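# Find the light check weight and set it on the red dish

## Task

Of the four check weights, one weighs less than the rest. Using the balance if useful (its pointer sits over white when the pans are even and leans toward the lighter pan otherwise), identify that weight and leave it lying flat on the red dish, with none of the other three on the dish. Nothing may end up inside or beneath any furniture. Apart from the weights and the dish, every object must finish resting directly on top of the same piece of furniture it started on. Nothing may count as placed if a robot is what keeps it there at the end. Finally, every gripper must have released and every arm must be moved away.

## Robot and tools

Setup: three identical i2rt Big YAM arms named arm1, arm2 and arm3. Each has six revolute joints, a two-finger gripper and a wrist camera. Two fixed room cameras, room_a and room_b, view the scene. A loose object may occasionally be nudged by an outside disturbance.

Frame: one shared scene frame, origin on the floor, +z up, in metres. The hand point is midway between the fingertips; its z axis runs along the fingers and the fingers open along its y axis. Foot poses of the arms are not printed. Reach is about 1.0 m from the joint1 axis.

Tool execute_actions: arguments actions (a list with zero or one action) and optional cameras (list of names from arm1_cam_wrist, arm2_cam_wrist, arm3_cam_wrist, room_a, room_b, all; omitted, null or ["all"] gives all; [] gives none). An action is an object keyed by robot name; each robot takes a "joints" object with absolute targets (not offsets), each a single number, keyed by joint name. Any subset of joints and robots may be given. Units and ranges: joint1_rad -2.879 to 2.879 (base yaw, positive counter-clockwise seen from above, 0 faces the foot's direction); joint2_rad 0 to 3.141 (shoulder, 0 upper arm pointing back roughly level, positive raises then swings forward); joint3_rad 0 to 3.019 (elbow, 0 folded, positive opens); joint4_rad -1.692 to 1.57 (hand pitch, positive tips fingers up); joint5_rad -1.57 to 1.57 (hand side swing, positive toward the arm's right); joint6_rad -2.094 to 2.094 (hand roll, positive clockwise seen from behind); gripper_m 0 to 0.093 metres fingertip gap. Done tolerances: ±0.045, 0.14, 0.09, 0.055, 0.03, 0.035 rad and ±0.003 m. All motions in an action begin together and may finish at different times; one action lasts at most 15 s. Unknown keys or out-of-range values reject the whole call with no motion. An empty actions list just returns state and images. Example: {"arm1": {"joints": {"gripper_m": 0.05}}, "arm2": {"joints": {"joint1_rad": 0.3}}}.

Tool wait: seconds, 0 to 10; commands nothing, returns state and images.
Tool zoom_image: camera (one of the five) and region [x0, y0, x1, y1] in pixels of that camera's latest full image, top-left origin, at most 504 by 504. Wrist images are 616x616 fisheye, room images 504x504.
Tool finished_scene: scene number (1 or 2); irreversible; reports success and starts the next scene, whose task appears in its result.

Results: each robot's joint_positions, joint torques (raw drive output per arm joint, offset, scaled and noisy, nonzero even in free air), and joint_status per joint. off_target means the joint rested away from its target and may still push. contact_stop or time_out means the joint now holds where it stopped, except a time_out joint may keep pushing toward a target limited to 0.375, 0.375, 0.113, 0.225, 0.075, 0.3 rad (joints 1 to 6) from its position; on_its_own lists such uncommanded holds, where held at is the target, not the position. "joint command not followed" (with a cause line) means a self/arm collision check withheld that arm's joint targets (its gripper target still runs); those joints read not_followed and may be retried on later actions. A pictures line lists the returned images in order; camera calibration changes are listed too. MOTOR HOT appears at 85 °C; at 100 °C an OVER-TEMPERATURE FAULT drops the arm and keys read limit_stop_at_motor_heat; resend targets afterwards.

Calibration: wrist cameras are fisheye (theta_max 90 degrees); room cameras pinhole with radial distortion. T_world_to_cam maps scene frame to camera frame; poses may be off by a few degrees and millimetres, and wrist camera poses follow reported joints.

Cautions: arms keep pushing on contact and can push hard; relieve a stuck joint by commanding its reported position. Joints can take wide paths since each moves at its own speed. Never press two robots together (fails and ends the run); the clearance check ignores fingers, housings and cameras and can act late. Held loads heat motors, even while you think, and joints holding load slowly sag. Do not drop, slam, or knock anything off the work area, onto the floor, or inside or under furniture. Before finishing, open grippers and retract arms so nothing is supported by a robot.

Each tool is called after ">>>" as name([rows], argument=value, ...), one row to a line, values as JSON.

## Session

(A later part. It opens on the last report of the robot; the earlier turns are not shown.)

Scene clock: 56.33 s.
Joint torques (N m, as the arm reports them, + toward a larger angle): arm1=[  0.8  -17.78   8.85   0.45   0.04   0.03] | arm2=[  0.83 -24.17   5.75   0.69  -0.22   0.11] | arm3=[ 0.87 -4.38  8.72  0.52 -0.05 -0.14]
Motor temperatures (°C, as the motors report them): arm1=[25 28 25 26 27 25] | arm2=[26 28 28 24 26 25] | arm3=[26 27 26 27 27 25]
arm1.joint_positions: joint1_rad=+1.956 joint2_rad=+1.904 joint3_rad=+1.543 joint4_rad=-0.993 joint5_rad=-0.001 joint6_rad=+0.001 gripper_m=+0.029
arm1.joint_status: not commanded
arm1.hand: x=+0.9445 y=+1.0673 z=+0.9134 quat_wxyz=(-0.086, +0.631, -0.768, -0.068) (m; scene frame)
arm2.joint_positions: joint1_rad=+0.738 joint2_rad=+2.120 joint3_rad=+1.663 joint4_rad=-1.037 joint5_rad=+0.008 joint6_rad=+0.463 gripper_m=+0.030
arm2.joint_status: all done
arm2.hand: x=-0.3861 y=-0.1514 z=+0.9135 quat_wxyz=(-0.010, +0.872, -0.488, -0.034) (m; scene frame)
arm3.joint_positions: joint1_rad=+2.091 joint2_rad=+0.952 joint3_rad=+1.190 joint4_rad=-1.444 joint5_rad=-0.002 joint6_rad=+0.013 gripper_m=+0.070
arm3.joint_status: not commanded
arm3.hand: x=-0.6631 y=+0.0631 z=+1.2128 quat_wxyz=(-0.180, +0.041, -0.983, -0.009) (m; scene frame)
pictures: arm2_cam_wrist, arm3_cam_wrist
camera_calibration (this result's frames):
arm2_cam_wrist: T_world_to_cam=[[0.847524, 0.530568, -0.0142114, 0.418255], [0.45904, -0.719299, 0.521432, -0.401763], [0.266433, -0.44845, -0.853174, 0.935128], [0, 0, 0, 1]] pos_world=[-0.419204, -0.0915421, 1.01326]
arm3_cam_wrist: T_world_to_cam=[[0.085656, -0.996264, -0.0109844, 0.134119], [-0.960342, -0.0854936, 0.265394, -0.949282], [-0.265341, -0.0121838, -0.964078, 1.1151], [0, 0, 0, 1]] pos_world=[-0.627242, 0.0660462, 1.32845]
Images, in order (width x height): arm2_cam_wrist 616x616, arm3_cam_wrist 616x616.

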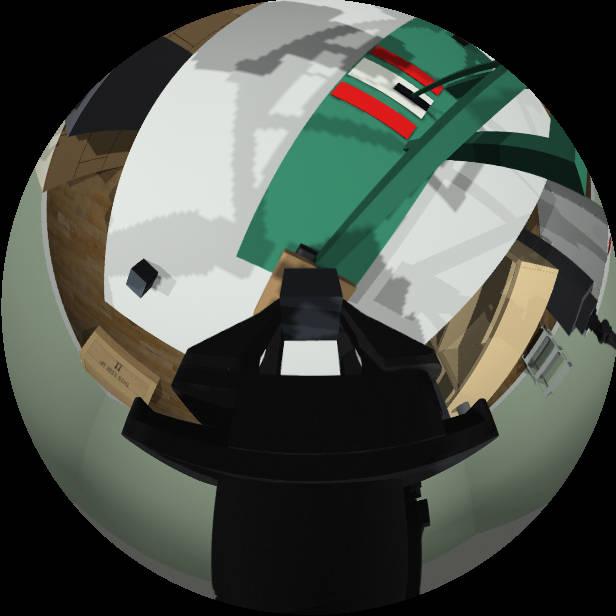

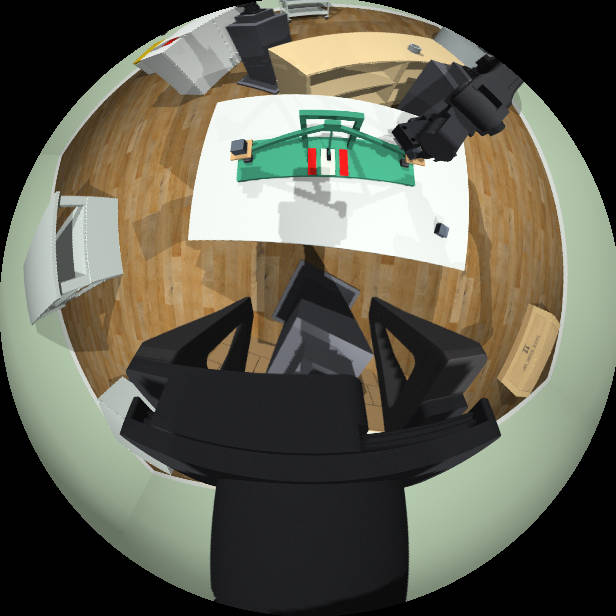

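>>> execute_actions([
  {"arm2":{"joints":{"gripper_m":0.055,"joint1_rad":0.738}}},
], cameras=["arm2_cam_wrist","arm3_cam_wrist"])

>>> execute_actions([
  {"arm2":{"joints":{"joint2_rad":1.85}}},
], cameras=["arm2_cam_wrist","arm3_cam_wrist"])

>>> zoom_image(camera="arm3_cam_wrist", region=[220, 60, 520, 240])

Scene clock: 57.60 s.
Joint torques (N m, as the arm reports them, + toward a larger angle): arm1=[  1.22 -16.98   8.99   0.49   0.06   0.02] | arm2=[ -0.29 -24.35   5.66   0.62   0.12   0.11] | arm3=[ 0.87 -4.36  8.7   0.53 -0.05 -0.14]
Motor temperatures (°C, as the motors report them): arm1=[25 28 25 26 27 25] | arm2=[26 28 28 24 26 25] | arm3=[26 27 26 27 27 25]
arm1.joint_positions: joint1_rad=+1.956 joint2_rad=+1.904 joint3_rad=+1.543 joint4_rad=-0.993 joint5_rad=-0.001 joint6_rad=+0.001 gripper_m=+0.029
arm1.joint_status: not commanded
arm1.hand: x=+0.9445 y=+1.0673 z=+0.9134 quat_wxyz=(-0.086, +0.631, -0.768, -0.068) (m; scene frame)
arm2.joint_positions: joint1_rad=+0.738 joint2_rad=+2.117 joint3_rad=+1.663 joint4_rad=-1.037 joint5_rad=+0.000 joint6_rad=+0.463 gripper_m=+0.055
arm2.joint_status: all done
arm2.hand: x=-0.3873 y=-0.1523 z=+0.9156 quat_wxyz=(-0.006, +0.872, -0.488, -0.037) (m; scene frame)
arm3.joint_positions: joint1_rad=+2.091 joint2_rad=+0.952 joint3_rad=+1.190 joint4_rad=-1.444 joint5_rad=-0.002 joint6_rad=+0.013 gripper_m=+0.070
arm3.joint_status: not commanded
arm3.hand: x=-0.6631 y=+0.0631 z=+1.2128 quat_wxyz=(-0.180, +0.041, -0.983, -0.009) (m; scene frame)
pictures: arm2_cam_wrist, arm3_cam_wrist
camera_calibration (this result's frames):
arm2_cam_wrist: T_world_to_cam=[[0.847061, 0.530996, -0.0230614, 0.427765], [0.463368, -0.716534, 0.521411, -0.400842], [0.260343, -0.452353, -0.852994, 0.933719], [0, 0, 0, 1]] pos_world=[-0.419693, -0.0919883, 1.01533]
arm3_cam_wrist: T_world_to_cam=[[0.085656, -0.996264, -0.0109844, 0.134119], [-0.960342, -0.0854936, 0.265394, -0.949282], [-0.265341, -0.0121838, -0.964078, 1.1151], [0, 0, 0, 1]] pos_world=[-0.627242, 0.0660462, 1.32845]
Images, in order (width x height): arm2_cam_wrist 616x616, arm3_cam_wrist 616x616.

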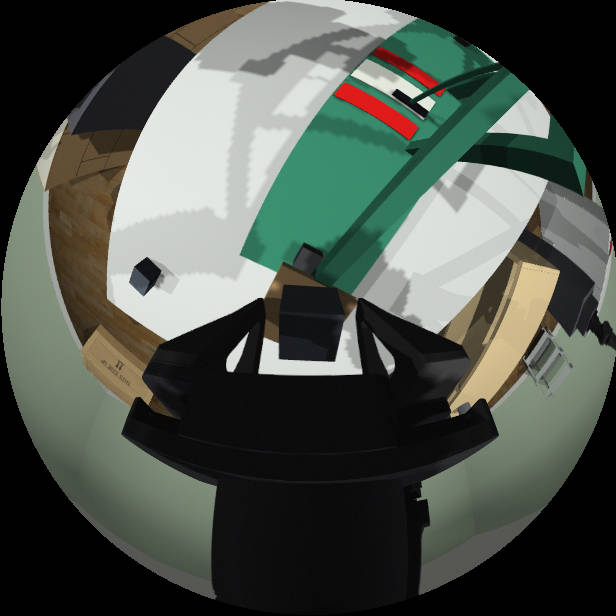

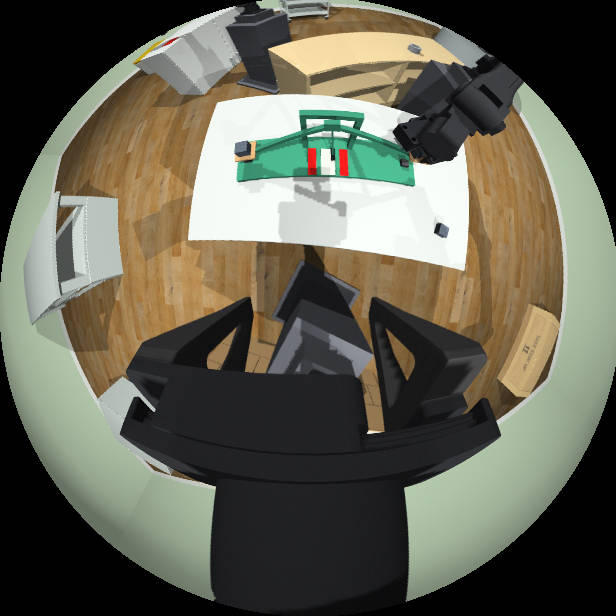

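Scene clock: 58.80 s.
Joint torques (N m, as the arm reports them, + toward a larger angle): arm1=[  0.68 -17.02   8.81   0.57   0.09   0.04] | arm2=[ -0.26 -17.54   7.62   1.1    0.11   0.1 ] | arm3=[ 0.92 -4.39  8.71  0.51 -0.06 -0.14]
Motor temperatures (°C, as the motors report them): arm1=[25 28 25 26 27 25] | arm2=[26 28 28 24 26 25] | arm3=[26 27 26 27 27 25]
arm1.joint_positions: joint1_rad=+1.956 joint2_rad=+1.904 joint3_rad=+1.543 joint4_rad=-0.993 joint5_rad=-0.001 joint6_rad=+0.001 gripper_m=+0.029
arm1.joint_status: not commanded
arm1.hand: x=+0.9445 y=+1.0673 z=+0.9134 quat_wxyz=(-0.086, +0.631, -0.768, -0.068) (m; scene frame)
arm2.joint_positions: joint1_rad=+0.738 joint2_rad=+1.824 joint3_rad=+1.651 joint4_rad=-1.037 joint5_rad=+0.000 joint6_rad=+0.463 gripper_m=+0.055
arm2.joint_status: all done
arm2.hand: x=-0.3943 y=-0.1499 z=+1.0934 quat_wxyz=(-0.013, +0.859, -0.480, -0.176) (m; scene frame)
arm3.joint_positions: joint1_rad=+2.091 joint2_rad=+0.952 joint3_rad=+1.190 joint4_rad=-1.444 joint5_rad=-0.002 joint6_rad=+0.013 gripper_m=+0.070
arm3.joint_status: not commanded
arm3.hand: x=-0.6631 y=+0.0631 z=+1.2128 quat_wxyz=(-0.180, +0.041, -0.983, -0.009) (m; scene frame)
pictures: arm2_cam_wrist, arm3_cam_wrist
camera_calibration (this result's frames):
arm2_cam_wrist: T_world_to_cam=[[0.825679, 0.545694, -0.143082, 0.561578], [0.562298, -0.77559, 0.286847, -0.201951], [0.0455576, -0.317298, -0.947231, 1.12691], [0, 0, 0, 1]] pos_world=[-0.401465, -0.105516, 1.20572]
arm3_cam_wrist: T_world_to_cam=[[0.085656, -0.996264, -0.0109844, 0.134119], [-0.960342, -0.0854936, 0.265394, -0.949282], [-0.265341, -0.0121838, -0.964078, 1.1151], [0, 0, 0, 1]] pos_world=[-0.627242, 0.0660462, 1.32845]
Images, in order (width x height): arm2_cam_wrist 616x616, arm3_cam_wrist 616x616.

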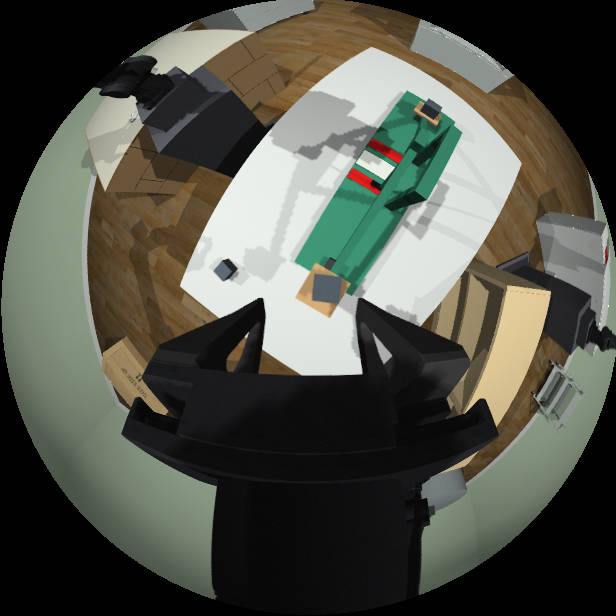

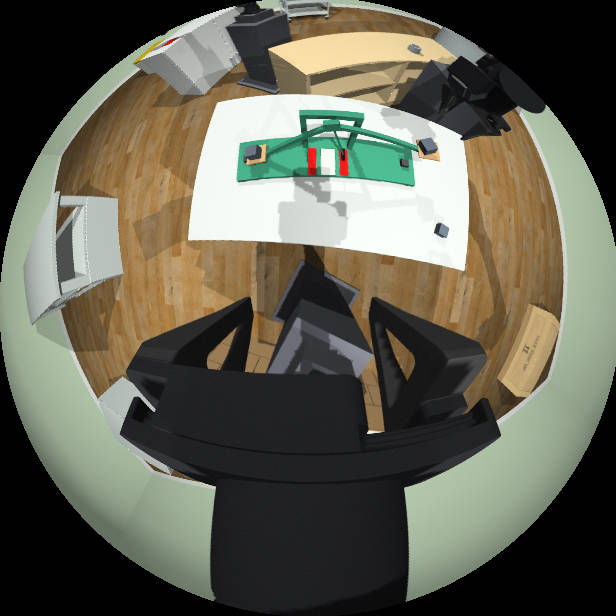

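Region (220, 60, 520, 240) of arm3_cam_wrist's 616x616 image, scaled by 1.680, with more detail than that image has; it fills the top 302 rows of this view, and the rest is white.

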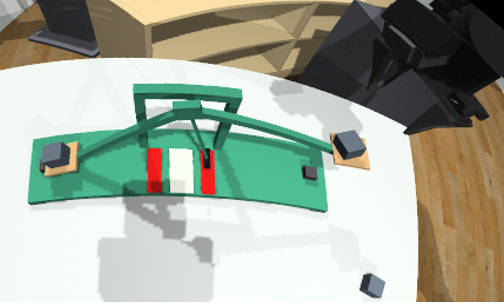

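>>> execute_actions([
  {"arm1":{"joints":{"joint1_rad":1.29}},"arm2":{"joints":{"joint1_rad":0.76,"joint2_rad":2.01,"joint3_rad":1.83,"joint4_rad":-1.35,"gripper_m":0.07}}},
], cameras=["arm2_cam_wrist","arm1_cam_wrist"])

Scene clock: 61.03 s.
Joint torques (N m, as the arm reports them, + toward a larger angle): arm1=[  1.73 -17.24   8.84   0.62  -0.07   0.  ] | arm2=[  0.12 -21.52  10.59  -0.17   0.12   0.11] | arm3=[ 0.97 -4.37  8.72  0.54 -0.06 -0.14]
Motor temperatures (°C, as the motors report them): arm1=[25 28 25 26 27 25] | arm2=[26 28 28 24 26 25] | arm3=[26 26 26 27 27 25]
arm1.joint_positions: joint1_rad=+1.284 joint2_rad=+1.904 joint3_rad=+1.543 joint4_rad=-0.993 joint5_rad=+0.002 joint6_rad=+0.001 gripper_m=+0.029
arm1.joint_status: all done
arm1.hand: x=+1.2970 y=+0.8596 z=+0.9152 quat_wxyz=(-0.105, +0.342, -0.933, -0.036) (m; scene frame)
arm2.joint_positions: joint1_rad=+0.757 joint2_rad=+2.006 joint3_rad=+1.773 joint4_rad=-1.340 joint5_rad=+0.000 joint6_rad=+0.463 gripper_m=+0.070
arm2.joint_status: all done
arm2.hand: x=-0.3730 y=-0.1759 z=+1.0207 quat_wxyz=(-0.004, +0.877, -0.480, +0.004) (m; scene frame)
arm3.joint_positions: joint1_rad=+2.091 joint2_rad=+0.952 joint3_rad=+1.190 joint4_rad=-1.444 joint5_rad=-0.002 joint6_rad=+0.013 gripper_m=+0.070
arm3.joint_status: not commanded
arm3.hand: x=-0.6631 y=+0.0631 z=+1.2128 quat_wxyz=(-0.180, +0.041, -0.983, -0.009) (m; scene frame)
pictures: arm1_cam_wrist, arm2_cam_wrist
camera_calibration (this result's frames):
arm1_cam_wrist: T_world_to_cam=[[0.648198, -0.761454, 0.00511598, -0.190042], [-0.704239, -0.596911, 0.384376, 1.08445], [-0.289631, -0.252755, -0.923163, 1.5589], [0, 0, 0, 1]] pos_world=[1.3384, 0.896629, 1.02326]
arm2_cam_wrist: T_world_to_cam=[[0.837776, 0.545862, 0.0128686, 0.393128], [0.437191, -0.684736, 0.583095, -0.546279], [0.327101, -0.482877, -0.812302, 0.986932], [0, 0, 0, 1]] pos_world=[-0.413352, -0.112084, 1.11516]
Images, in order (width x height): arm1_cam_wrist 616x616, arm2_cam_wrist 616x616.

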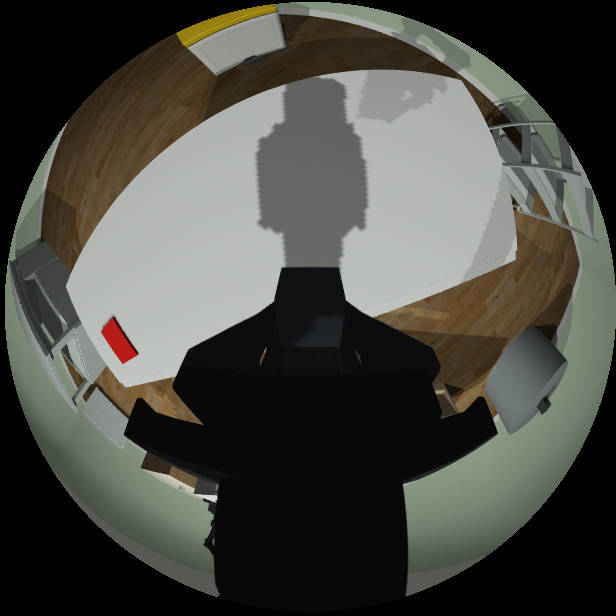

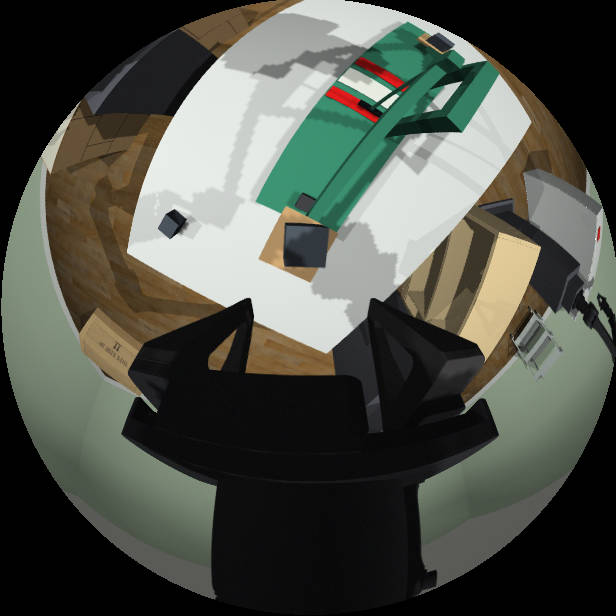

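>>> execute_actions([
  {"arm1":{"joints":{"joint2_rad":2.085}},"arm2":{"joints":{"joint1_rad":0.733,"joint2_rad":2.10,"joint3_rad":1.835,"joint4_rad":-1.29}}},
], cameras=["arm2_cam_wrist","arm1_cam_wrist"])

Scene clock: 62.50 s.
Joint torques (N m, as the arm reports them, + toward a larger angle): arm1=[  2.31 -20.34   7.91   0.26  -0.04   0.  ] | arm2=[ -0.57 -21.48   9.63   0.45   0.12   0.11] | arm3=[ 0.93 -4.43  8.71  0.53 -0.06 -0.14]
Motor temperatures (°C, as the motors report them): arm1=[25 28 25 26 27 25] | arm2=[26 28 28 24 26 25] | arm3=[26 26 26 27 27 25]
arm1.joint_positions: joint1_rad=+1.284 joint2_rad=+2.115 joint3_rad=+1.543 joint4_rad=-0.993 joint5_rad=+0.002 joint6_rad=+0.001 gripper_m=+0.029
arm1.joint_status: all done
arm1.hand: x=+1.2812 y=+0.8458 z=+0.7907 quat_wxyz=(-0.006, +0.344, -0.939, +0.000) (m; scene frame)
arm2.joint_positions: joint1_rad=+0.734 joint2_rad=+2.085 joint3_rad=+1.790 joint4_rad=-1.300 joint5_rad=+0.000 joint6_rad=+0.463 gripper_m=+0.070
arm2.joint_status: all done
arm2.hand: x=-0.3761 y=-0.1569 z=+0.9794 quat_wxyz=(-0.004, +0.871, -0.490, +0.015) (m; scene frame)
arm3.joint_positions: joint1_rad=+2.091 joint2_rad=+0.952 joint3_rad=+1.190 joint4_rad=-1.444 joint5_rad=-0.002 joint6_rad=+0.013 gripper_m=+0.070
arm3.joint_status: not commanded
arm3.hand: x=-0.6631 y=+0.0631 z=+1.2128 quat_wxyz=(-0.180, +0.041, -0.983, -0.009) (m; scene frame)
pictures: arm1_cam_wrist, arm2_cam_wrist
camera_calibration (this result's frames):
arm1_cam_wrist: T_world_to_cam=[[0.648512, -0.76119, 0.004703, -0.190038], [-0.627445, -0.531047, 0.569476, 0.812499], [-0.430981, -0.372263, -0.821995, 1.63807], [0, 0, 0, 1]] pos_world=[1.33902, 0.896612, 0.884679]
arm2_cam_wrist: T_world_to_cam=[[0.849841, 0.526569, 0.0222747, 0.378139], [0.410651, -0.688066, 0.598274, -0.533206], [0.330359, -0.49929, -0.800982, 0.951096], [0, 0, 0, 1]] pos_world=[-0.416599, -0.0911237, 1.07239]
Images, in order (width x height): arm1_cam_wrist 616x616, arm2_cam_wrist 616x616.

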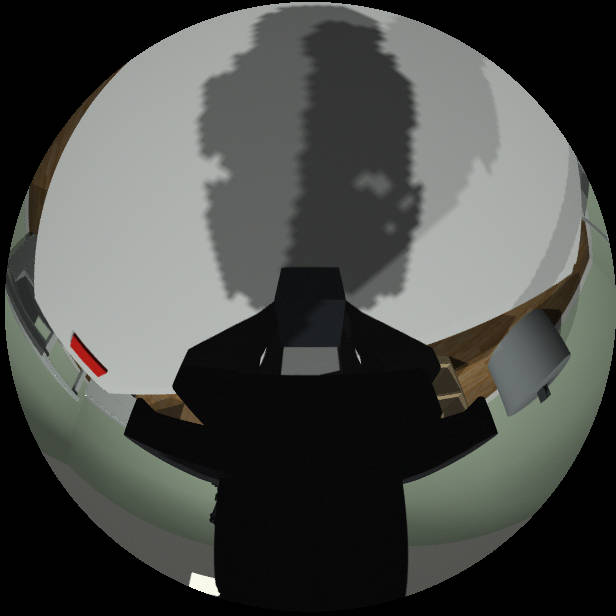

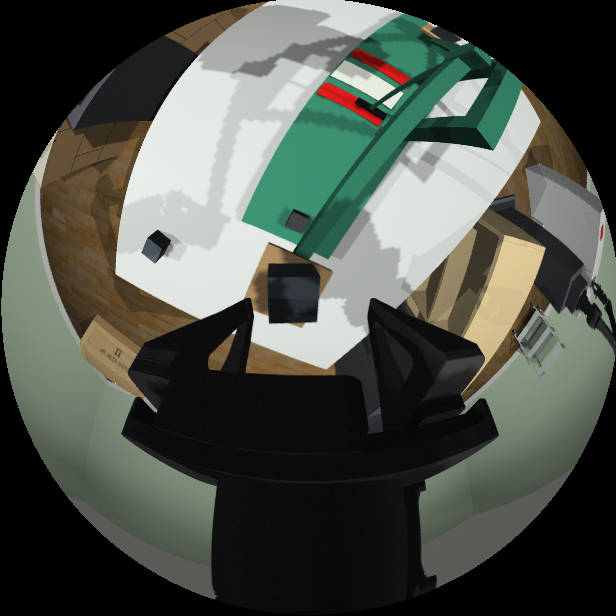

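>>> execute_actions([
  {"arm1":{"joints":{"gripper_m":0.09}},"arm2":{"joints":{"joint1_rad":0.757,"joint2_rad":2.125,"joint3_rad":1.74,"joint4_rad":-1.22}}},
], cameras=["arm2_cam_wrist"])

Scene clock: 63.70 s.
Joint torques (N m, as the arm reports them, + toward a larger angle): arm1=[  1.92 -20.94   7.78   0.12  -0.02   0.02] | arm2=[  0.08 -20.09   6.12   0.53   0.12   0.11] | arm3=[ 0.86 -4.34  8.75  0.54 -0.05 -0.14]
Motor temperatures (°C, as the motors report them): arm1=[25 28 25 26 27 25] | arm2=[26 28 28 24 26 25] | arm3=[26 26 26 27 27 25]
arm1.joint_positions: joint1_rad=+1.284 joint2_rad=+2.115 joint3_rad=+1.543 joint4_rad=-0.993 joint5_rad=+0.002 joint6_rad=+0.001 gripper_m=+0.090
arm1.joint_status: all done
arm1.hand: x=+1.2812 y=+0.8458 z=+0.7907 quat_wxyz=(-0.006, +0.344, -0.939, +0.000) (m; scene frame)
arm2.joint_positions: joint1_rad=+0.755 joint2_rad=+2.099 joint3_rad=+1.748 joint4_rad=-1.230 joint5_rad=+0.000 joint6_rad=+0.463 gripper_m=+0.070
arm2.joint_status: all done
arm2.hand: x=-0.3832 y=-0.1677 z=+0.9555 quat_wxyz=(-0.004, +0.877, -0.481, +0.008) (m; scene frame)
arm3.joint_positions: joint1_rad=+2.091 joint2_rad=+0.952 joint3_rad=+1.190 joint4_rad=-1.444 joint5_rad=-0.002 joint6_rad=+0.013 gripper_m=+0.070
arm3.joint_status: not commanded
arm3.hand: x=-0.6631 y=+0.0631 z=+1.2128 quat_wxyz=(-0.180, +0.041, -0.983, -0.009) (m; scene frame)
pictures: arm2_cam_wrist
camera_calibration (this result's frames):
arm2_cam_wrist: T_world_to_cam=[[0.838757, 0.54426, 0.0163864, 0.39475], [0.431814, -0.683196, 0.58888, -0.505528], [0.331699, -0.486851, -0.808054, 0.938263], [0, 0, 0, 1]] pos_world=[-0.424026, -0.103427, 1.04939]
Images, in order (width x height): arm2_cam_wrist 616x616.

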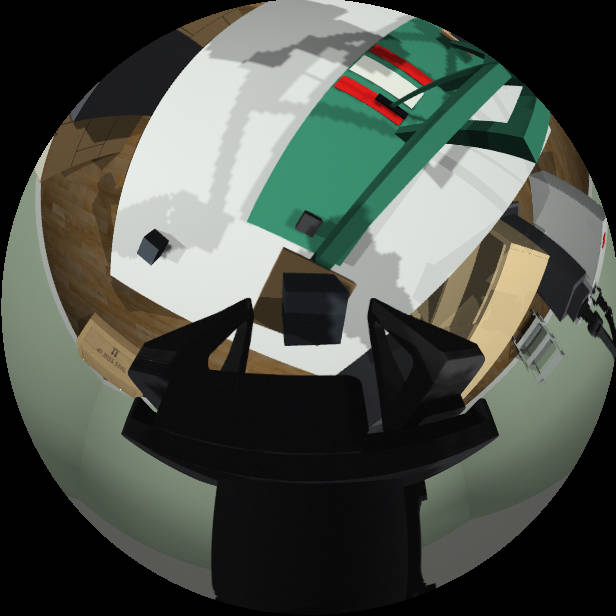

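>>> execute_actions([
  {"arm1":{"joints":{"joint2_rad":1.5}},"arm2":{"joints":{"gripper_m":0.022}}},
], cameras=["arm2_cam_wrist"])

Scene clock: 65.70 s.
Joint torques (N m, as the arm reports them, + toward a larger angle): arm1=[  2.08 -12.19  10.06   0.98   0.     0.03] | arm2=[  0.   -20.38   5.94   0.54   0.11   0.11] | arm3=[ 0.85 -4.33  8.72  0.52 -0.05 -0.14]
Motor temperatures (°C, as the motors report them): arm1=[25 28 25 26 27 25] | arm2=[26 28 28 24 26 25] | arm3=[26 26 26 27 27 25]
arm1.joint_positions: joint1_rad=+1.284 joint2_rad=+1.492 joint3_rad=+1.543 joint4_rad=-0.993 joint5_rad=+0.002 joint6_rad=+0.001 gripper_m=+0.090
arm1.joint_status: all done
arm1.hand: x=+1.2695 y=+0.8372 z=+1.1574 quat_wxyz=(-0.293, +0.327, -0.892, -0.105) (m; scene frame)
arm2.joint_positions: joint1_rad=+0.755 joint2_rad=+2.099 joint3_rad=+1.748 joint4_rad=-1.229 joint5_rad=+0.000 joint6_rad=+0.463 gripper_m=+0.030
arm2.joint_status: gripper_m off_target (ended at +0.030, target +0.022)
arm2.hand: x=-0.3833 y=-0.1676 z=+0.9555 quat_wxyz=(-0.004, +0.877, -0.481, +0.008) (m; scene frame)
arm3.joint_positions: joint1_rad=+2.091 joint2_rad=+0.952 joint3_rad=+1.190 joint4_rad=-1.444 joint5_rad=-0.002 joint6_rad=+0.013 gripper_m=+0.070
arm3.joint_status: not commanded
arm3.hand: x=-0.6631 y=+0.0631 z=+1.2128 quat_wxyz=(-0.180, +0.041, -0.983, -0.009) (m; scene frame)
pictures: arm2_cam_wrist
camera_calibration (this result's frames):
arm2_cam_wrist: T_world_to_cam=[[0.838763, 0.544259, 0.0160516, 0.395154], [0.432204, -0.683425, 0.588329, -0.504753], [0.331174, -0.486531, -0.808462, 0.938602], [0, 0, 0, 1]] pos_world=[-0.424126, -0.103368, 1.04944]
Images, in order (width x height): arm2_cam_wrist 616x616.

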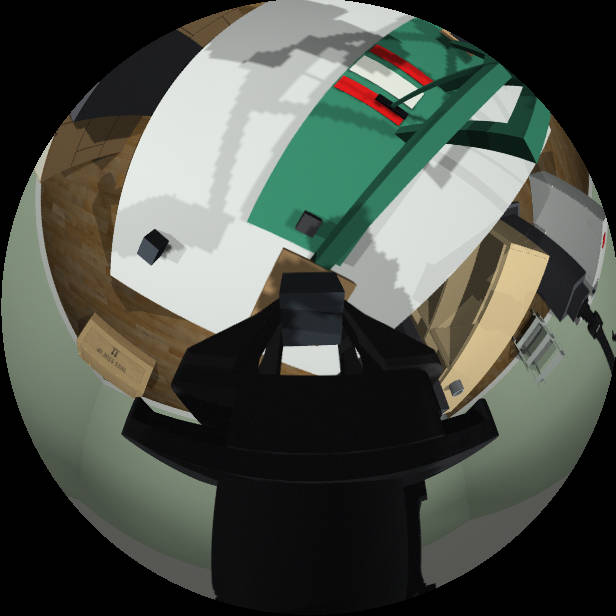

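>>> execute_actions([
  {"arm1":{"joints":{"joint1_rad":-1.0}},"arm2":{"joints":{"joint2_rad":1.7}}},
], cameras=[])

>>> execute_actions([
  {"arm2":{"joints":{"joint1_rad":-0.56}}},
], cameras=[])

>>> execute_actions([
  {"arm2":{"joints":{"joint2_rad":2.53,"joint3_rad":1.76,"joint4_rad":-0.74}}},
], cameras=["arm2_cam_wrist","room_a","room_b"])

Scene clock: 68.23 s.
Joint torques (N m, as the arm reports them, + toward a larger angle): arm1=[  1.4  -12.94  10.1    1.02  -0.01   0.01] | arm2=[  0.04 -17.18   8.51   1.18   0.11   0.09] | arm3=[ 0.9  -4.33  8.73  0.55 -0.05 -0.14]
Motor temperatures (°C, as the motors report them): arm1=[25 28 26 26 27 25] | arm2=[26 28 28 24 26 25] | arm3=[26 26 26 27 27 25]
arm1.joint_positions: joint1_rad=-1.001 joint2_rad=+1.501 joint3_rad=+1.543 joint4_rad=-0.993 joint5_rad=+0.001 joint6_rad=+0.001 gripper_m=+0.090
arm1.joint_status: all done
arm1.hand: x=+0.8148 y=-0.1289 z=+1.1492 quat_wxyz=(-0.216, -0.678, -0.669, +0.215) (m; scene frame)
arm2.joint_positions: joint1_rad=+0.755 joint2_rad=+1.692 joint3_rad=+1.726 joint4_rad=-1.228 joint5_rad=+0.000 joint6_rad=+0.463 gripper_m=+0.030
arm2.joint_status: all done
arm2.hand: x=-0.3682 y=-0.1793 z=+1.1922 quat_wxyz=(-0.012, +0.862, -0.472, -0.184) (m; scene frame)
arm3.joint_positions: joint1_rad=+2.091 joint2_rad=+0.952 joint3_rad=+1.190 joint4_rad=-1.444 joint5_rad=-0.002 joint6_rad=+0.013 gripper_m=+0.070
arm3.joint_status: not commanded
arm3.hand: x=-0.6631 y=+0.0631 z=+1.2128 quat_wxyz=(-0.180, +0.041, -0.983, -0.009) (m; scene frame)
pictures: none
No camera images: the call's "cameras" was empty. Leave "cameras" out to get every camera's image.

Scene clock: 70.07 s.
Joint torques (N m, as the arm reports them, + toward a larger angle): arm1=[  1.25 -13.33  10.12   1.14   0.02   0.02] | arm2=[  0.37 -17.56   8.58   1.09   0.04   0.09] | arm3=[ 0.89 -4.39  8.74  0.53 -0.06 -0.14]
Motor temperatures (°C, as the motors report them): arm1=[25 28 26 26 27 25] | arm2=[26 28 28 24 26 25] | arm3=[26 26 26 27 27 25]
arm1.joint_positions: joint1_rad=-1.001 joint2_rad=+1.501 joint3_rad=+1.543 joint4_rad=-0.993 joint5_rad=+0.001 joint6_rad=+0.001 gripper_m=+0.090
arm1.joint_status: not commanded
arm1.hand: x=+0.8148 y=-0.1289 z=+1.1492 quat_wxyz=(-0.216, -0.678, -0.669, +0.215) (m; scene frame)
arm2.joint_positions: joint1_rad=-0.566 joint2_rad=+1.694 joint3_rad=+1.726 joint4_rad=-1.224 joint5_rad=+0.001 joint6_rad=+0.463 gripper_m=+0.030
arm2.joint_status: all done
arm2.hand: x=+0.3274 y=+0.0903 z=+1.1995 quat_wxyz=(-0.127, +0.390, -0.900, -0.144) (m; scene frame)
arm3.joint_positions: joint1_rad=+2.091 joint2_rad=+0.952 joint3_rad=+1.190 joint4_rad=-1.444 joint5_rad=-0.002 joint6_rad=+0.013 gripper_m=+0.070
arm3.joint_status: not commanded
arm3.hand: x=-0.6631 y=+0.0631 z=+1.2128 quat_wxyz=(-0.180, +0.041, -0.983, -0.009) (m; scene frame)
pictures: none
No camera images: the call's "cameras" was empty. Leave "cameras" out to get every camera's image.

Scene clock: 71.57 s.
Joint torques (N m, as the arm reports them, + toward a larger angle): arm1=[  2.39 -13.06   9.98   1.14  -0.03   0.01] | arm2=[  0.37 -27.39   6.25   0.54   0.05   0.11] | arm3=[ 0.89 -4.38  8.72  0.52 -0.05 -0.13]
Motor temperatures (°C, as the motors report them): arm1=[25 28 26 26 27 25] | arm2=[26 28 28 24 26 25] | arm3=[26 26 26 27 27 25]
arm1.joint_positions: joint1_rad=-1.001 joint2_rad=+1.501 joint3_rad=+1.543 joint4_rad=-0.993 joint5_rad=+0.001 joint6_rad=+0.001 gripper_m=+0.090
arm1.joint_status: not commanded
arm1.hand: x=+0.8148 y=-0.1289 z=+1.1492 quat_wxyz=(-0.216, -0.678, -0.669, +0.215) (m; scene frame)
arm2.joint_positions: joint1_rad=-0.566 joint2_rad=+2.557 joint3_rad=+1.737 joint4_rad=-0.749 joint5_rad=+0.001 joint6_rad=+0.463 gripper_m=+0.030
arm2.joint_status: all done
arm2.hand: x=+0.3409 y=+0.1196 z=+0.6761 quat_wxyz=(-0.007, +0.397, -0.918, -0.001) (m; scene frame)
arm3.joint_positions: joint1_rad=+2.091 joint2_rad=+0.952 joint3_rad=+1.190 joint4_rad=-1.444 joint5_rad=-0.002 joint6_rad=+0.013 gripper_m=+0.070
arm3.joint_status: not commanded
arm3.hand: x=-0.6631 y=+0.0631 z=+1.2128 quat_wxyz=(-0.180, +0.041, -0.983, -0.009) (m; scene frame)
pictures: arm2_cam_wrist, room_a, room_b
camera_calibration (this result's frames):
arm2_cam_wrist: T_world_to_cam=[[0.734715, -0.678356, 0.00525427, -0.175137], [-0.559948, -0.602061, 0.569193, -0.115722], [-0.382952, -0.421136, -0.822187, 0.857526], [0, 0, 0, 1]] pos_world=[0.392269, 0.172659, 0.771835]
Images, in order (width x height): arm2_cam_wrist 616x616, room_a 504x504, room_b 504x504.

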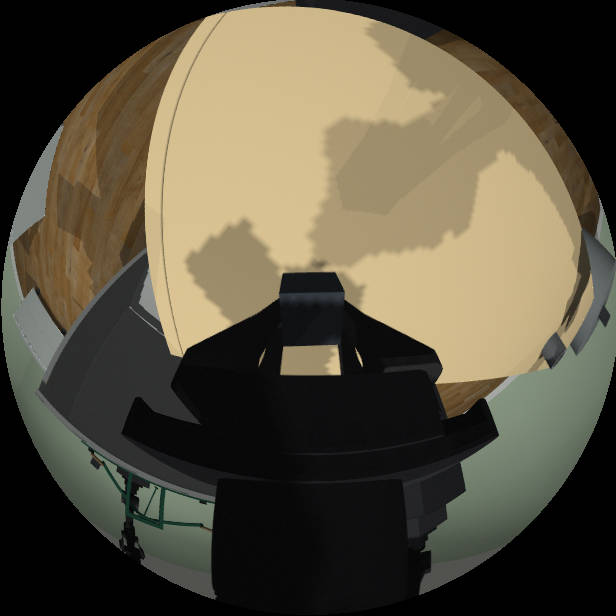

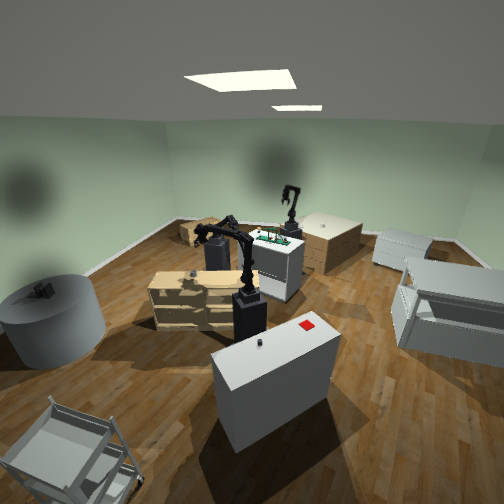

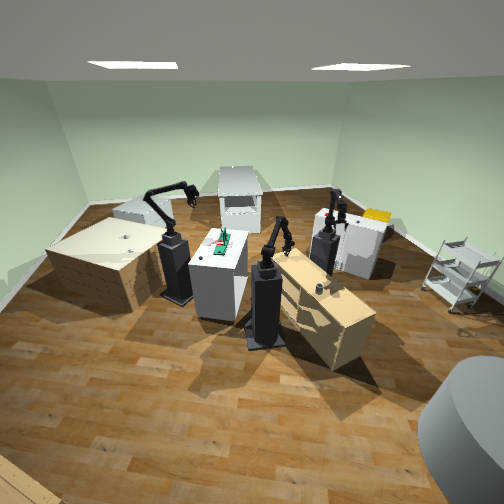

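>>> execute_actions([
  {"arm2":{"joints":{"joint2_rad":2.62,"joint3_rad":1.78,"joint4_rad":-0.73}}},
], cameras=["arm2_cam_wrist"])

Scene clock: 72.67 s.
Joint torques (N m, as the arm reports them, + toward a larger angle): arm1=[  1.71 -13.19   9.94   1.17   0.04   0.02] | arm2=[  0.32 -22.8    6.73   0.45   0.04   0.11] | arm3=[ 0.8  -4.39  8.72  0.52 -0.05 -0.14]
Motor temperatures (°C, as the motors report them): arm1=[25 28 26 26 27 25] | arm2=[26 28 28 24 26 25] | arm3=[26 26 26 27 27 25]
arm1.joint_positions: joint1_rad=-1.001 joint2_rad=+1.501 joint3_rad=+1.543 joint4_rad=-0.993 joint5_rad=+0.001 joint6_rad=+0.001 gripper_m=+0.090
arm1.joint_status: not commanded
arm1.hand: x=+0.8148 y=-0.1289 z=+1.1492 quat_wxyz=(-0.216, -0.678, -0.669, +0.215) (m; scene frame)
arm2.joint_positions: joint1_rad=-0.566 joint2_rad=+2.603 joint3_rad=+1.743 joint4_rad=-0.738 joint5_rad=+0.001 joint6_rad=+0.463 gripper_m=+0.030
arm2.joint_status: all done
arm2.hand: x=+0.3377 y=+0.1084 z=+0.6496 quat_wxyz=(+0.002, +0.397, -0.918, +0.010) (m; scene frame)
arm3.joint_positions: joint1_rad=+2.091 joint2_rad=+0.952 joint3_rad=+1.190 joint4_rad=-1.444 joint5_rad=-0.002 joint6_rad=+0.013 gripper_m=+0.070
arm3.joint_status: not commanded
arm3.hand: x=-0.6631 y=+0.0631 z=+1.2128 quat_wxyz=(-0.180, +0.041, -0.983, -0.009) (m; scene frame)
pictures: arm2_cam_wrist
camera_calibration (this result's frames):
arm2_cam_wrist: T_world_to_cam=[[0.734642, -0.678221, 0.0178071, -0.188443], [-0.555332, -0.586038, 0.590056, -0.125943], [-0.389752, -0.443369, -0.807166, 0.824744], [0, 0, 0, 1]] pos_world=[0.389944, 0.164052, 0.743374]
Images, in order (width x height): arm2_cam_wrist 616x616.

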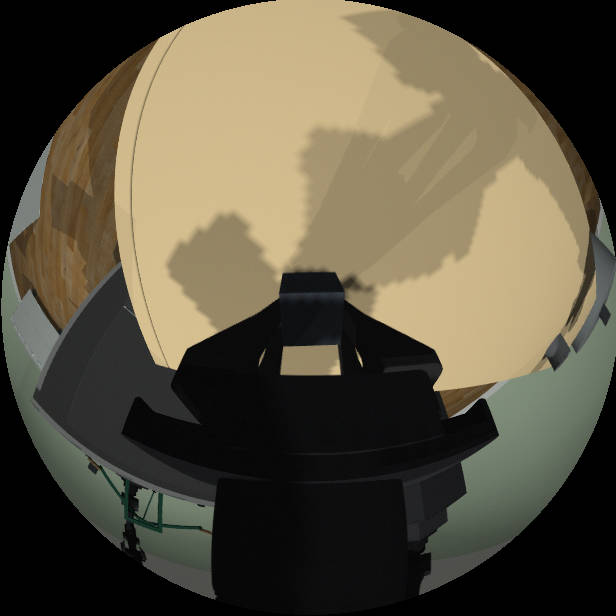

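>>> execute_actions([
  {"arm2":{"joints":{"gripper_m":0.08}}},
], cameras=["arm2_cam_wrist"])

>>> execute_actions([
  {"arm2":{"joints":{"joint2_rad":1.6}}},
], cameras=[])

>>> execute_actions([
  {"arm2":{"joints":{"joint2_rad":0.6,"joint1_rad":0.3}},"arm1":{"joints":{"joint1_rad":-1.93}}},
], cameras=["arm2_cam_wrist","arm1_cam_wrist","room_b"])

Scene clock: 73.53 s.
Joint torques (N m, as the arm reports them, + toward a larger angle): arm1=[  1.89 -12.99   9.8    0.98   0.01   0.03] | arm2=[  0.32 -23.2    6.8    0.52   0.05   0.11] | arm3=[ 0.89 -4.38  8.73  0.52 -0.05 -0.14]
Motor temperatures (°C, as the motors report them): arm1=[25 28 26 26 27 25] | arm2=[26 28 28 24 26 25] | arm3=[26 26 26 27 27 25]
arm1.joint_positions: joint1_rad=-1.001 joint2_rad=+1.501 joint3_rad=+1.543 joint4_rad=-0.993 joint5_rad=+0.001 joint6_rad=+0.001 gripper_m=+0.090
arm1.joint_status: not commanded
arm1.hand: x=+0.8148 y=-0.1289 z=+1.1492 quat_wxyz=(-0.216, -0.678, -0.669, +0.215) (m; scene frame)
arm2.joint_positions: joint1_rad=-0.566 joint2_rad=+2.603 joint3_rad=+1.743 joint4_rad=-0.738 joint5_rad=+0.001 joint6_rad=+0.463 gripper_m=+0.080
arm2.joint_status: all done
arm2.hand: x=+0.3377 y=+0.1084 z=+0.6496 quat_wxyz=(+0.002, +0.397, -0.918, +0.010) (m; scene frame)
arm3.joint_positions: joint1_rad=+2.091 joint2_rad=+0.952 joint3_rad=+1.190 joint4_rad=-1.444 joint5_rad=-0.002 joint6_rad=+0.013 gripper_m=+0.070
arm3.joint_status: not commanded
arm3.hand: x=-0.6631 y=+0.0631 z=+1.2128 quat_wxyz=(-0.180, +0.041, -0.983, -0.009) (m; scene frame)
pictures: arm2_cam_wrist
camera_calibration (this result's frames):
arm2_cam_wrist: T_world_to_cam=[[0.734642, -0.678221, 0.0178071, -0.188443], [-0.555332, -0.586038, 0.590056, -0.125943], [-0.389752, -0.443369, -0.807166, 0.824744], [0, 0, 0, 1]] pos_world=[0.389944, 0.164052, 0.743374]
Images, in order (width x height): arm2_cam_wrist 616x616.

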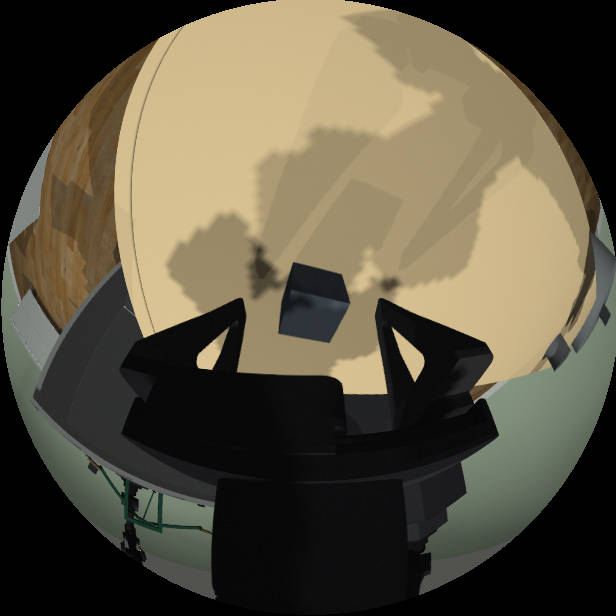

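Scene clock: 75.30 s.
Joint torques (N m, as the arm reports them, + toward a larger angle): arm1=[  1.88 -12.52  10.13   0.99  -0.03   0.02] | arm2=[  0.37 -15.54   8.27   1.71   0.02   0.07] | arm3=[ 0.88 -4.33  8.72  0.53 -0.05 -0.14]
Motor temperatures (°C, as the motors report them): arm1=[25 28 26 26 27 25] | arm2=[26 28 28 24 26 25] | arm3=[26 26 26 27 27 25]
arm1.joint_positions: joint1_rad=-1.001 joint2_rad=+1.501 joint3_rad=+1.543 joint4_rad=-0.993 joint5_rad=+0.001 joint6_rad=+0.001 gripper_m=+0.090
arm1.joint_status: not commanded
arm1.hand: x=+0.8148 y=-0.1289 z=+1.1492 quat_wxyz=(-0.216, -0.678, -0.669, +0.215) (m; scene frame)
arm2.joint_positions: joint1_rad=-0.566 joint2_rad=+1.586 joint3_rad=+1.778 joint4_rad=-0.729 joint5_rad=+0.001 joint6_rad=+0.463 gripper_m=+0.080
arm2.joint_status: all done
arm2.hand: x=+0.3466 y=+0.1595 z=+1.3736 quat_wxyz=(-0.324, +0.346, -0.795, -0.378) (m; scene frame)
arm3.joint_positions: joint1_rad=+2.091 joint2_rad=+0.952 joint3_rad=+1.190 joint4_rad=-1.444 joint5_rad=-0.002 joint6_rad=+0.013 gripper_m=+0.070
arm3.joint_status: not commanded
arm3.hand: x=-0.6631 y=+0.0631 z=+1.2128 quat_wxyz=(-0.180, +0.041, -0.983, -0.009) (m; scene frame)
pictures: none
No camera images: the call's "cameras" was empty. Leave "cameras" out to get every camera's image.

Scene clock: 77.30 s.
Joint torques (N m, as the arm reports them, + toward a larger angle): arm1=[  1.87 -12.96  10.17   1.04  -0.03   0.01] | arm2=[0.45 6.03 3.66 1.49 0.21 0.07] | arm3=[ 0.84 -4.37  8.74  0.54 -0.05 -0.14]
Motor temperatures (°C, as the motors report them): arm1=[25 28 26 26 27 25] | arm2=[26 28 27 24 26 25] | arm3=[26 26 26 27 27 25]
arm1.joint_positions: joint1_rad=-1.930 joint2_rad=+1.501 joint3_rad=+1.543 joint4_rad=-0.993 joint5_rad=+0.002 joint6_rad=+0.001 gripper_m=+0.090
arm1.joint_status: all done
arm1.hand: x=+0.3473 y=+0.1125 z=+1.1468 quat_wxyz=(-0.094, -0.906, -0.295, +0.287) (m; scene frame)
arm2.joint_positions: joint1_rad=+0.296 joint2_rad=+0.606 joint3_rad=+1.782 joint4_rad=-0.726 joint5_rad=-0.004 joint6_rad=+0.463 gripper_m=+0.080
arm2.joint_status: all done
arm2.hand: x=+0.0823 y=-0.3962 z=+1.7746 quat_wxyz=(-0.227, +0.400, -0.351, -0.816) (m; scene frame)
arm3.joint_positions: joint1_rad=+2.091 joint2_rad=+0.952 joint3_rad=+1.190 joint4_rad=-1.444 joint5_rad=-0.002 joint6_rad=+0.013 gripper_m=+0.070
arm3.joint_status: not commanded
arm3.hand: x=-0.6631 y=+0.0631 z=+1.2128 quat_wxyz=(-0.180, +0.041, -0.983, -0.009) (m; scene frame)
pictures: arm1_cam_wrist, arm2_cam_wrist, room_b
camera_calibration (this result's frames):
arm1_cam_wrist: T_world_to_cam=[[-0.590709, 0.806884, 0.0000189518, 0.115089], [0.806883, 0.590708, 0.00209216, -0.339336], [0.00167694, 0.00125115, -0.999998, 1.2672], [0, 0, 0, 1]] pos_world=[0.339664, 0.106, 1.2679]
arm2_cam_wrist: T_world_to_cam=[[0.656103, 0.649731, -0.383901, 0.882466], [-0.178835, -0.360352, -0.915513, 1.50283], [-0.733176, 0.669326, -0.120233, 0.65964], [0, 0, 0, 1]] pos_world=[0.173403, -0.473332, 1.79395]
Images, in order (width x height): arm1_cam_wrist 616x616, arm2_cam_wrist 616x616, room_b 504x504.

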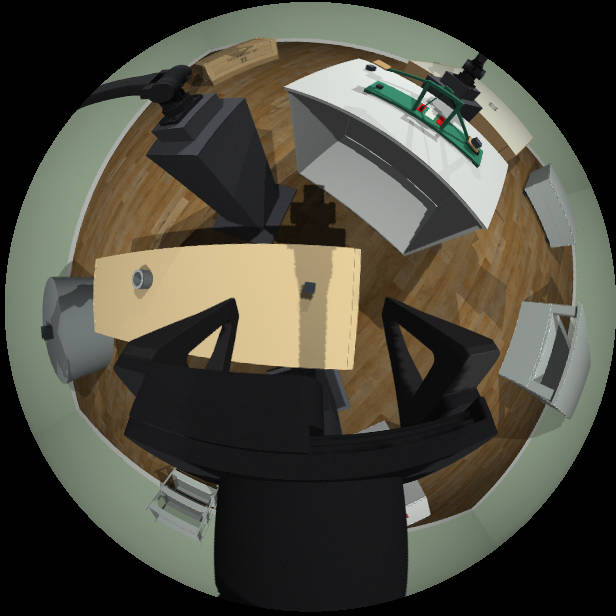

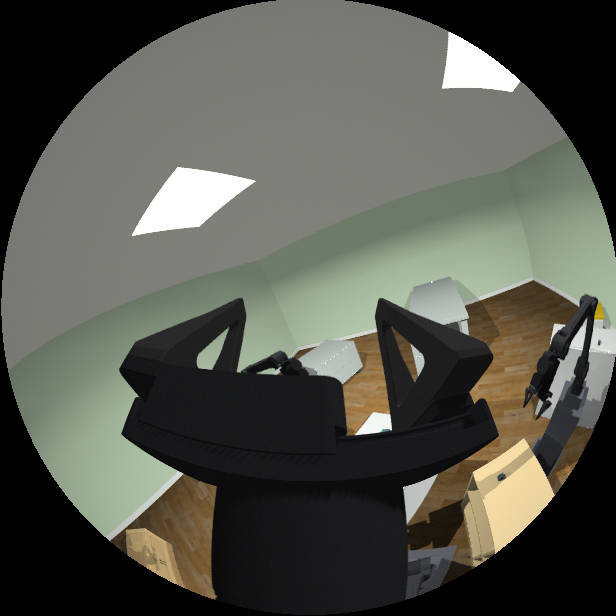

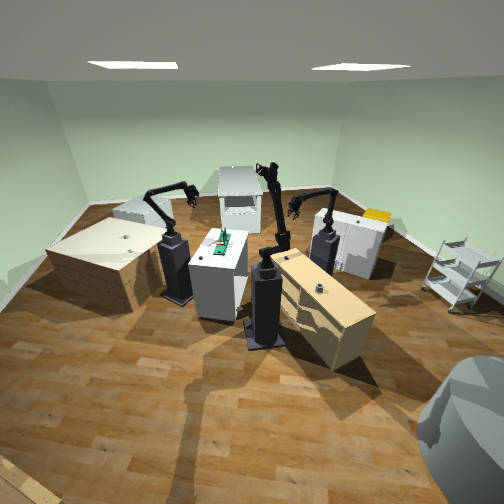

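>>> execute_actions([
  {"arm1":{"joints":{"joint1_rad":-1.915,"joint2_rad":2.28,"joint3_rad":1.71,"joint4_rad":-0.96}}},
], cameras=["arm1_cam_wrist"])

Scene clock: 79.10 s.
Joint torques (N m, as the arm reports them, + toward a larger angle): arm1=[  3.41 -23.25   7.89   0.47  -0.04   0.03] | arm2=[0.44 5.81 3.7  1.42 0.21 0.07] | arm3=[ 0.9  -4.41  8.72  0.52 -0.05 -0.13]
Motor temperatures (°C, as the motors report them): arm1=[25 28 26 26 27 25] | arm2=[26 28 27 24 26 25] | arm3=[26 26 26 27 27 25]
arm1.joint_positions: joint1_rad=-1.930 joint2_rad=+2.316 joint3_rad=+1.692 joint4_rad=-0.972 joint5_rad=+0.002 joint6_rad=+0.001 gripper_m=+0.090
arm1.joint_status: all done
arm1.hand: x=+0.3138 y=+0.0866 z=+0.7116 quat_wxyz=(+0.004, -0.951, -0.310, -0.015) (m; scene frame)
arm2.joint_positions: joint1_rad=+0.296 joint2_rad=+0.606 joint3_rad=+1.782 joint4_rad=-0.726 joint5_rad=-0.004 joint6_rad=+0.463 gripper_m=+0.080
arm2.joint_status: not commanded
arm2.hand: x=+0.0823 y=-0.3962 z=+1.7746 quat_wxyz=(-0.227, +0.400, -0.351, -0.816) (m; scene frame)
arm3.joint_positions: joint1_rad=+2.091 joint2_rad=+0.952 joint3_rad=+1.190 joint4_rad=-1.444 joint5_rad=-0.002 joint6_rad=+0.013 gripper_m=+0.070
arm3.joint_status: not commanded
arm3.hand: x=-0.6631 y=+0.0631 z=+1.2128 quat_wxyz=(-0.180, +0.041, -0.983, -0.009) (m; scene frame)
pictures: arm1_cam_wrist
camera_calibration (this result's frames):
arm1_cam_wrist: T_world_to_cam=[[-0.591863, 0.806038, -0.000987649, 0.117358], [0.642702, 0.472667, 0.602926, -0.661942], [0.486448, 0.356215, -0.797796, 0.50535], [0, 0, 0, 1]] pos_world=[0.249065, 0.0382697, 0.802384]
Images, in order (width x height): arm1_cam_wrist 616x616.

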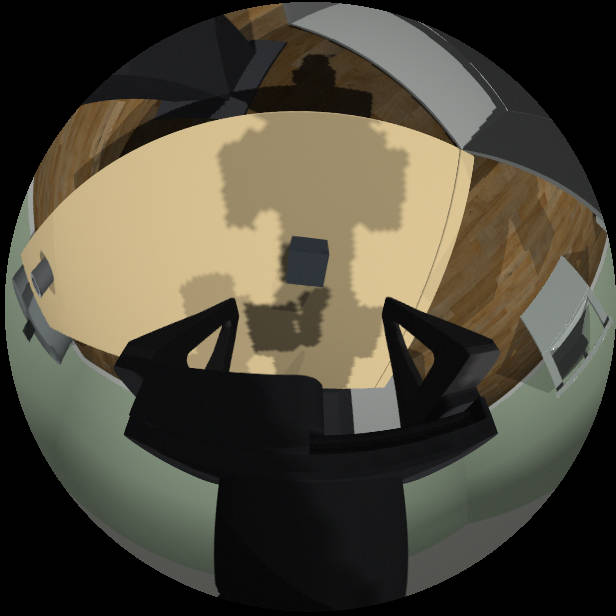

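>>> execute_actions([
  {"arm1":{"joints":{"joint1_rad":-1.905,"joint2_rad":2.405,"joint3_rad":1.64,"joint4_rad":-0.835}}},
], cameras=["arm1_cam_wrist"])

Scene clock: 80.67 s.
Joint torques (N m, as the arm reports them, + toward a larger angle): arm1=[  2.84 -20.15   5.93   0.72   0.     0.02] | arm2=[0.51 6.01 3.67 1.43 0.2  0.07] | arm3=[ 0.92 -4.33  8.72  0.52 -0.06 -0.14]
Motor temperatures (°C, as the motors report them): arm1=[25 28 26 26 27 25] | arm2=[26 28 27 24 26 25] | arm3=[26 26 26 27 27 25]
arm1.joint_positions: joint1_rad=-1.917 joint2_rad=+2.406 joint3_rad=+1.639 joint4_rad=-0.853 joint5_rad=+0.002 joint6_rad=+0.001 gripper_m=+0.090
arm1.joint_status: all done
arm1.hand: x=+0.3361 y=+0.0929 z=+0.6412 quat_wxyz=(+0.008, -0.948, -0.316, -0.026) (m; scene frame)
arm2.joint_positions: joint1_rad=+0.296 joint2_rad=+0.606 joint3_rad=+1.782 joint4_rad=-0.726 joint5_rad=-0.004 joint6_rad=+0.463 gripper_m=+0.080
arm2.joint_status: not commanded
arm2.hand: x=+0.0823 y=-0.3962 z=+1.7746 quat_wxyz=(-0.227, +0.400, -0.351, -0.816) (m; scene frame)
arm3.joint_positions: joint1_rad=+2.091 joint2_rad=+0.952 joint3_rad=+1.190 joint4_rad=-1.444 joint5_rad=-0.002 joint6_rad=+0.013 gripper_m=+0.070
arm3.joint_status: not commanded
arm3.hand: x=-0.6631 y=+0.0631 z=+1.2128 quat_wxyz=(-0.180, +0.041, -0.983, -0.009) (m; scene frame)
pictures: arm1_cam_wrist
camera_calibration (this result's frames):
arm1_cam_wrist: T_world_to_cam=[[-0.602299, 0.79827, -0.00110589, 0.129749], [0.624521, 0.472066, 0.622195, -0.642942], [0.497202, 0.374057, -0.782861, 0.421253], [0, 0, 0, 1]] pos_world=[0.270231, 0.0423642, 0.729962]
Images, in order (width x height): arm1_cam_wrist 616x616.

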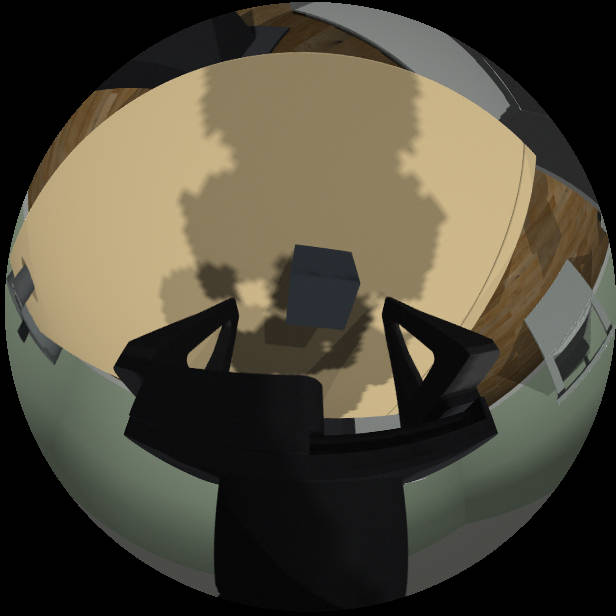

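>>> execute_actions([
  {"arm1":{"joints":{"joint1_rad":-1.945,"joint4_rad":-0.80}}},
], cameras=["arm1_cam_wrist"])

Scene clock: 81.67 s.
Joint torques (N m, as the arm reports them, + toward a larger angle): arm1=[  0.82 -20.56   5.6    0.79   0.01   0.03] | arm2=[0.47 6.01 3.67 1.42 0.21 0.07] | arm3=[ 0.92 -4.35  8.72  0.52 -0.06 -0.14]
Motor temperatures (°C, as the motors report them): arm1=[25 28 26 26 27 25] | arm2=[26 28 27 24 26 25] | arm3=[26 26 26 27 27 25]
arm1.joint_positions: joint1_rad=-1.935 joint2_rad=+2.406 joint3_rad=+1.639 joint4_rad=-0.820 joint5_rad=+0.002 joint6_rad=+0.001 gripper_m=+0.090
arm1.joint_status: all done
arm1.hand: x=+0.3229 y=+0.0972 z=+0.6409 quat_wxyz=(+0.003, -0.951, -0.308, -0.011) (m; scene frame)
arm2.joint_positions: joint1_rad=+0.296 joint2_rad=+0.606 joint3_rad=+1.782 joint4_rad=-0.726 joint5_rad=-0.004 joint6_rad=+0.463 gripper_m=+0.080
arm2.joint_status: not commanded
arm2.hand: x=+0.0823 y=-0.3962 z=+1.7746 quat_wxyz=(-0.227, +0.400, -0.351, -0.816) (m; scene frame)
arm3.joint_positions: joint1_rad=+2.091 joint2_rad=+0.952 joint3_rad=+1.190 joint4_rad=-1.444 joint5_rad=-0.002 joint6_rad=+0.013 gripper_m=+0.070
arm3.joint_status: not commanded
arm3.hand: x=-0.6631 y=+0.0631 z=+1.2128 quat_wxyz=(-0.180, +0.041, -0.983, -0.009) (m; scene frame)
pictures: arm1_cam_wrist
camera_calibration (this result's frames):
arm1_cam_wrist: T_world_to_cam=[[-0.587539, 0.809195, -0.000942776, 0.112467], [0.649308, 0.472143, 0.596221, -0.627902], [0.482904, 0.349691, -0.80282, 0.445695], [0, 0, 0, 1]] pos_world=[0.258553, 0.049597, 0.732287]
Images, in order (width x height): arm1_cam_wrist 616x616.

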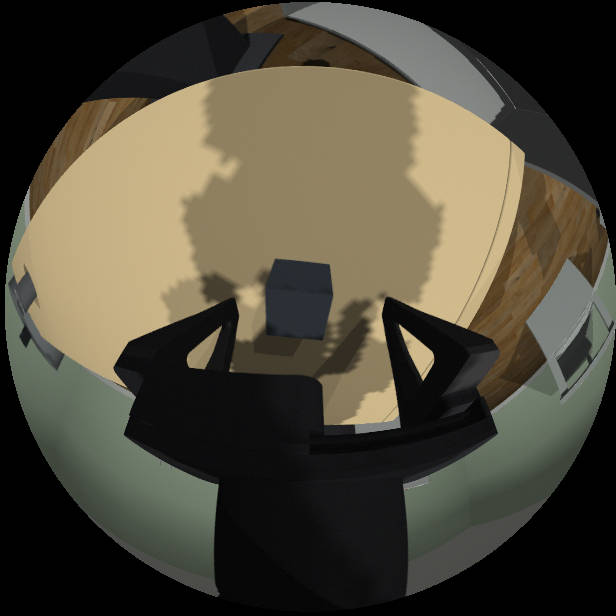

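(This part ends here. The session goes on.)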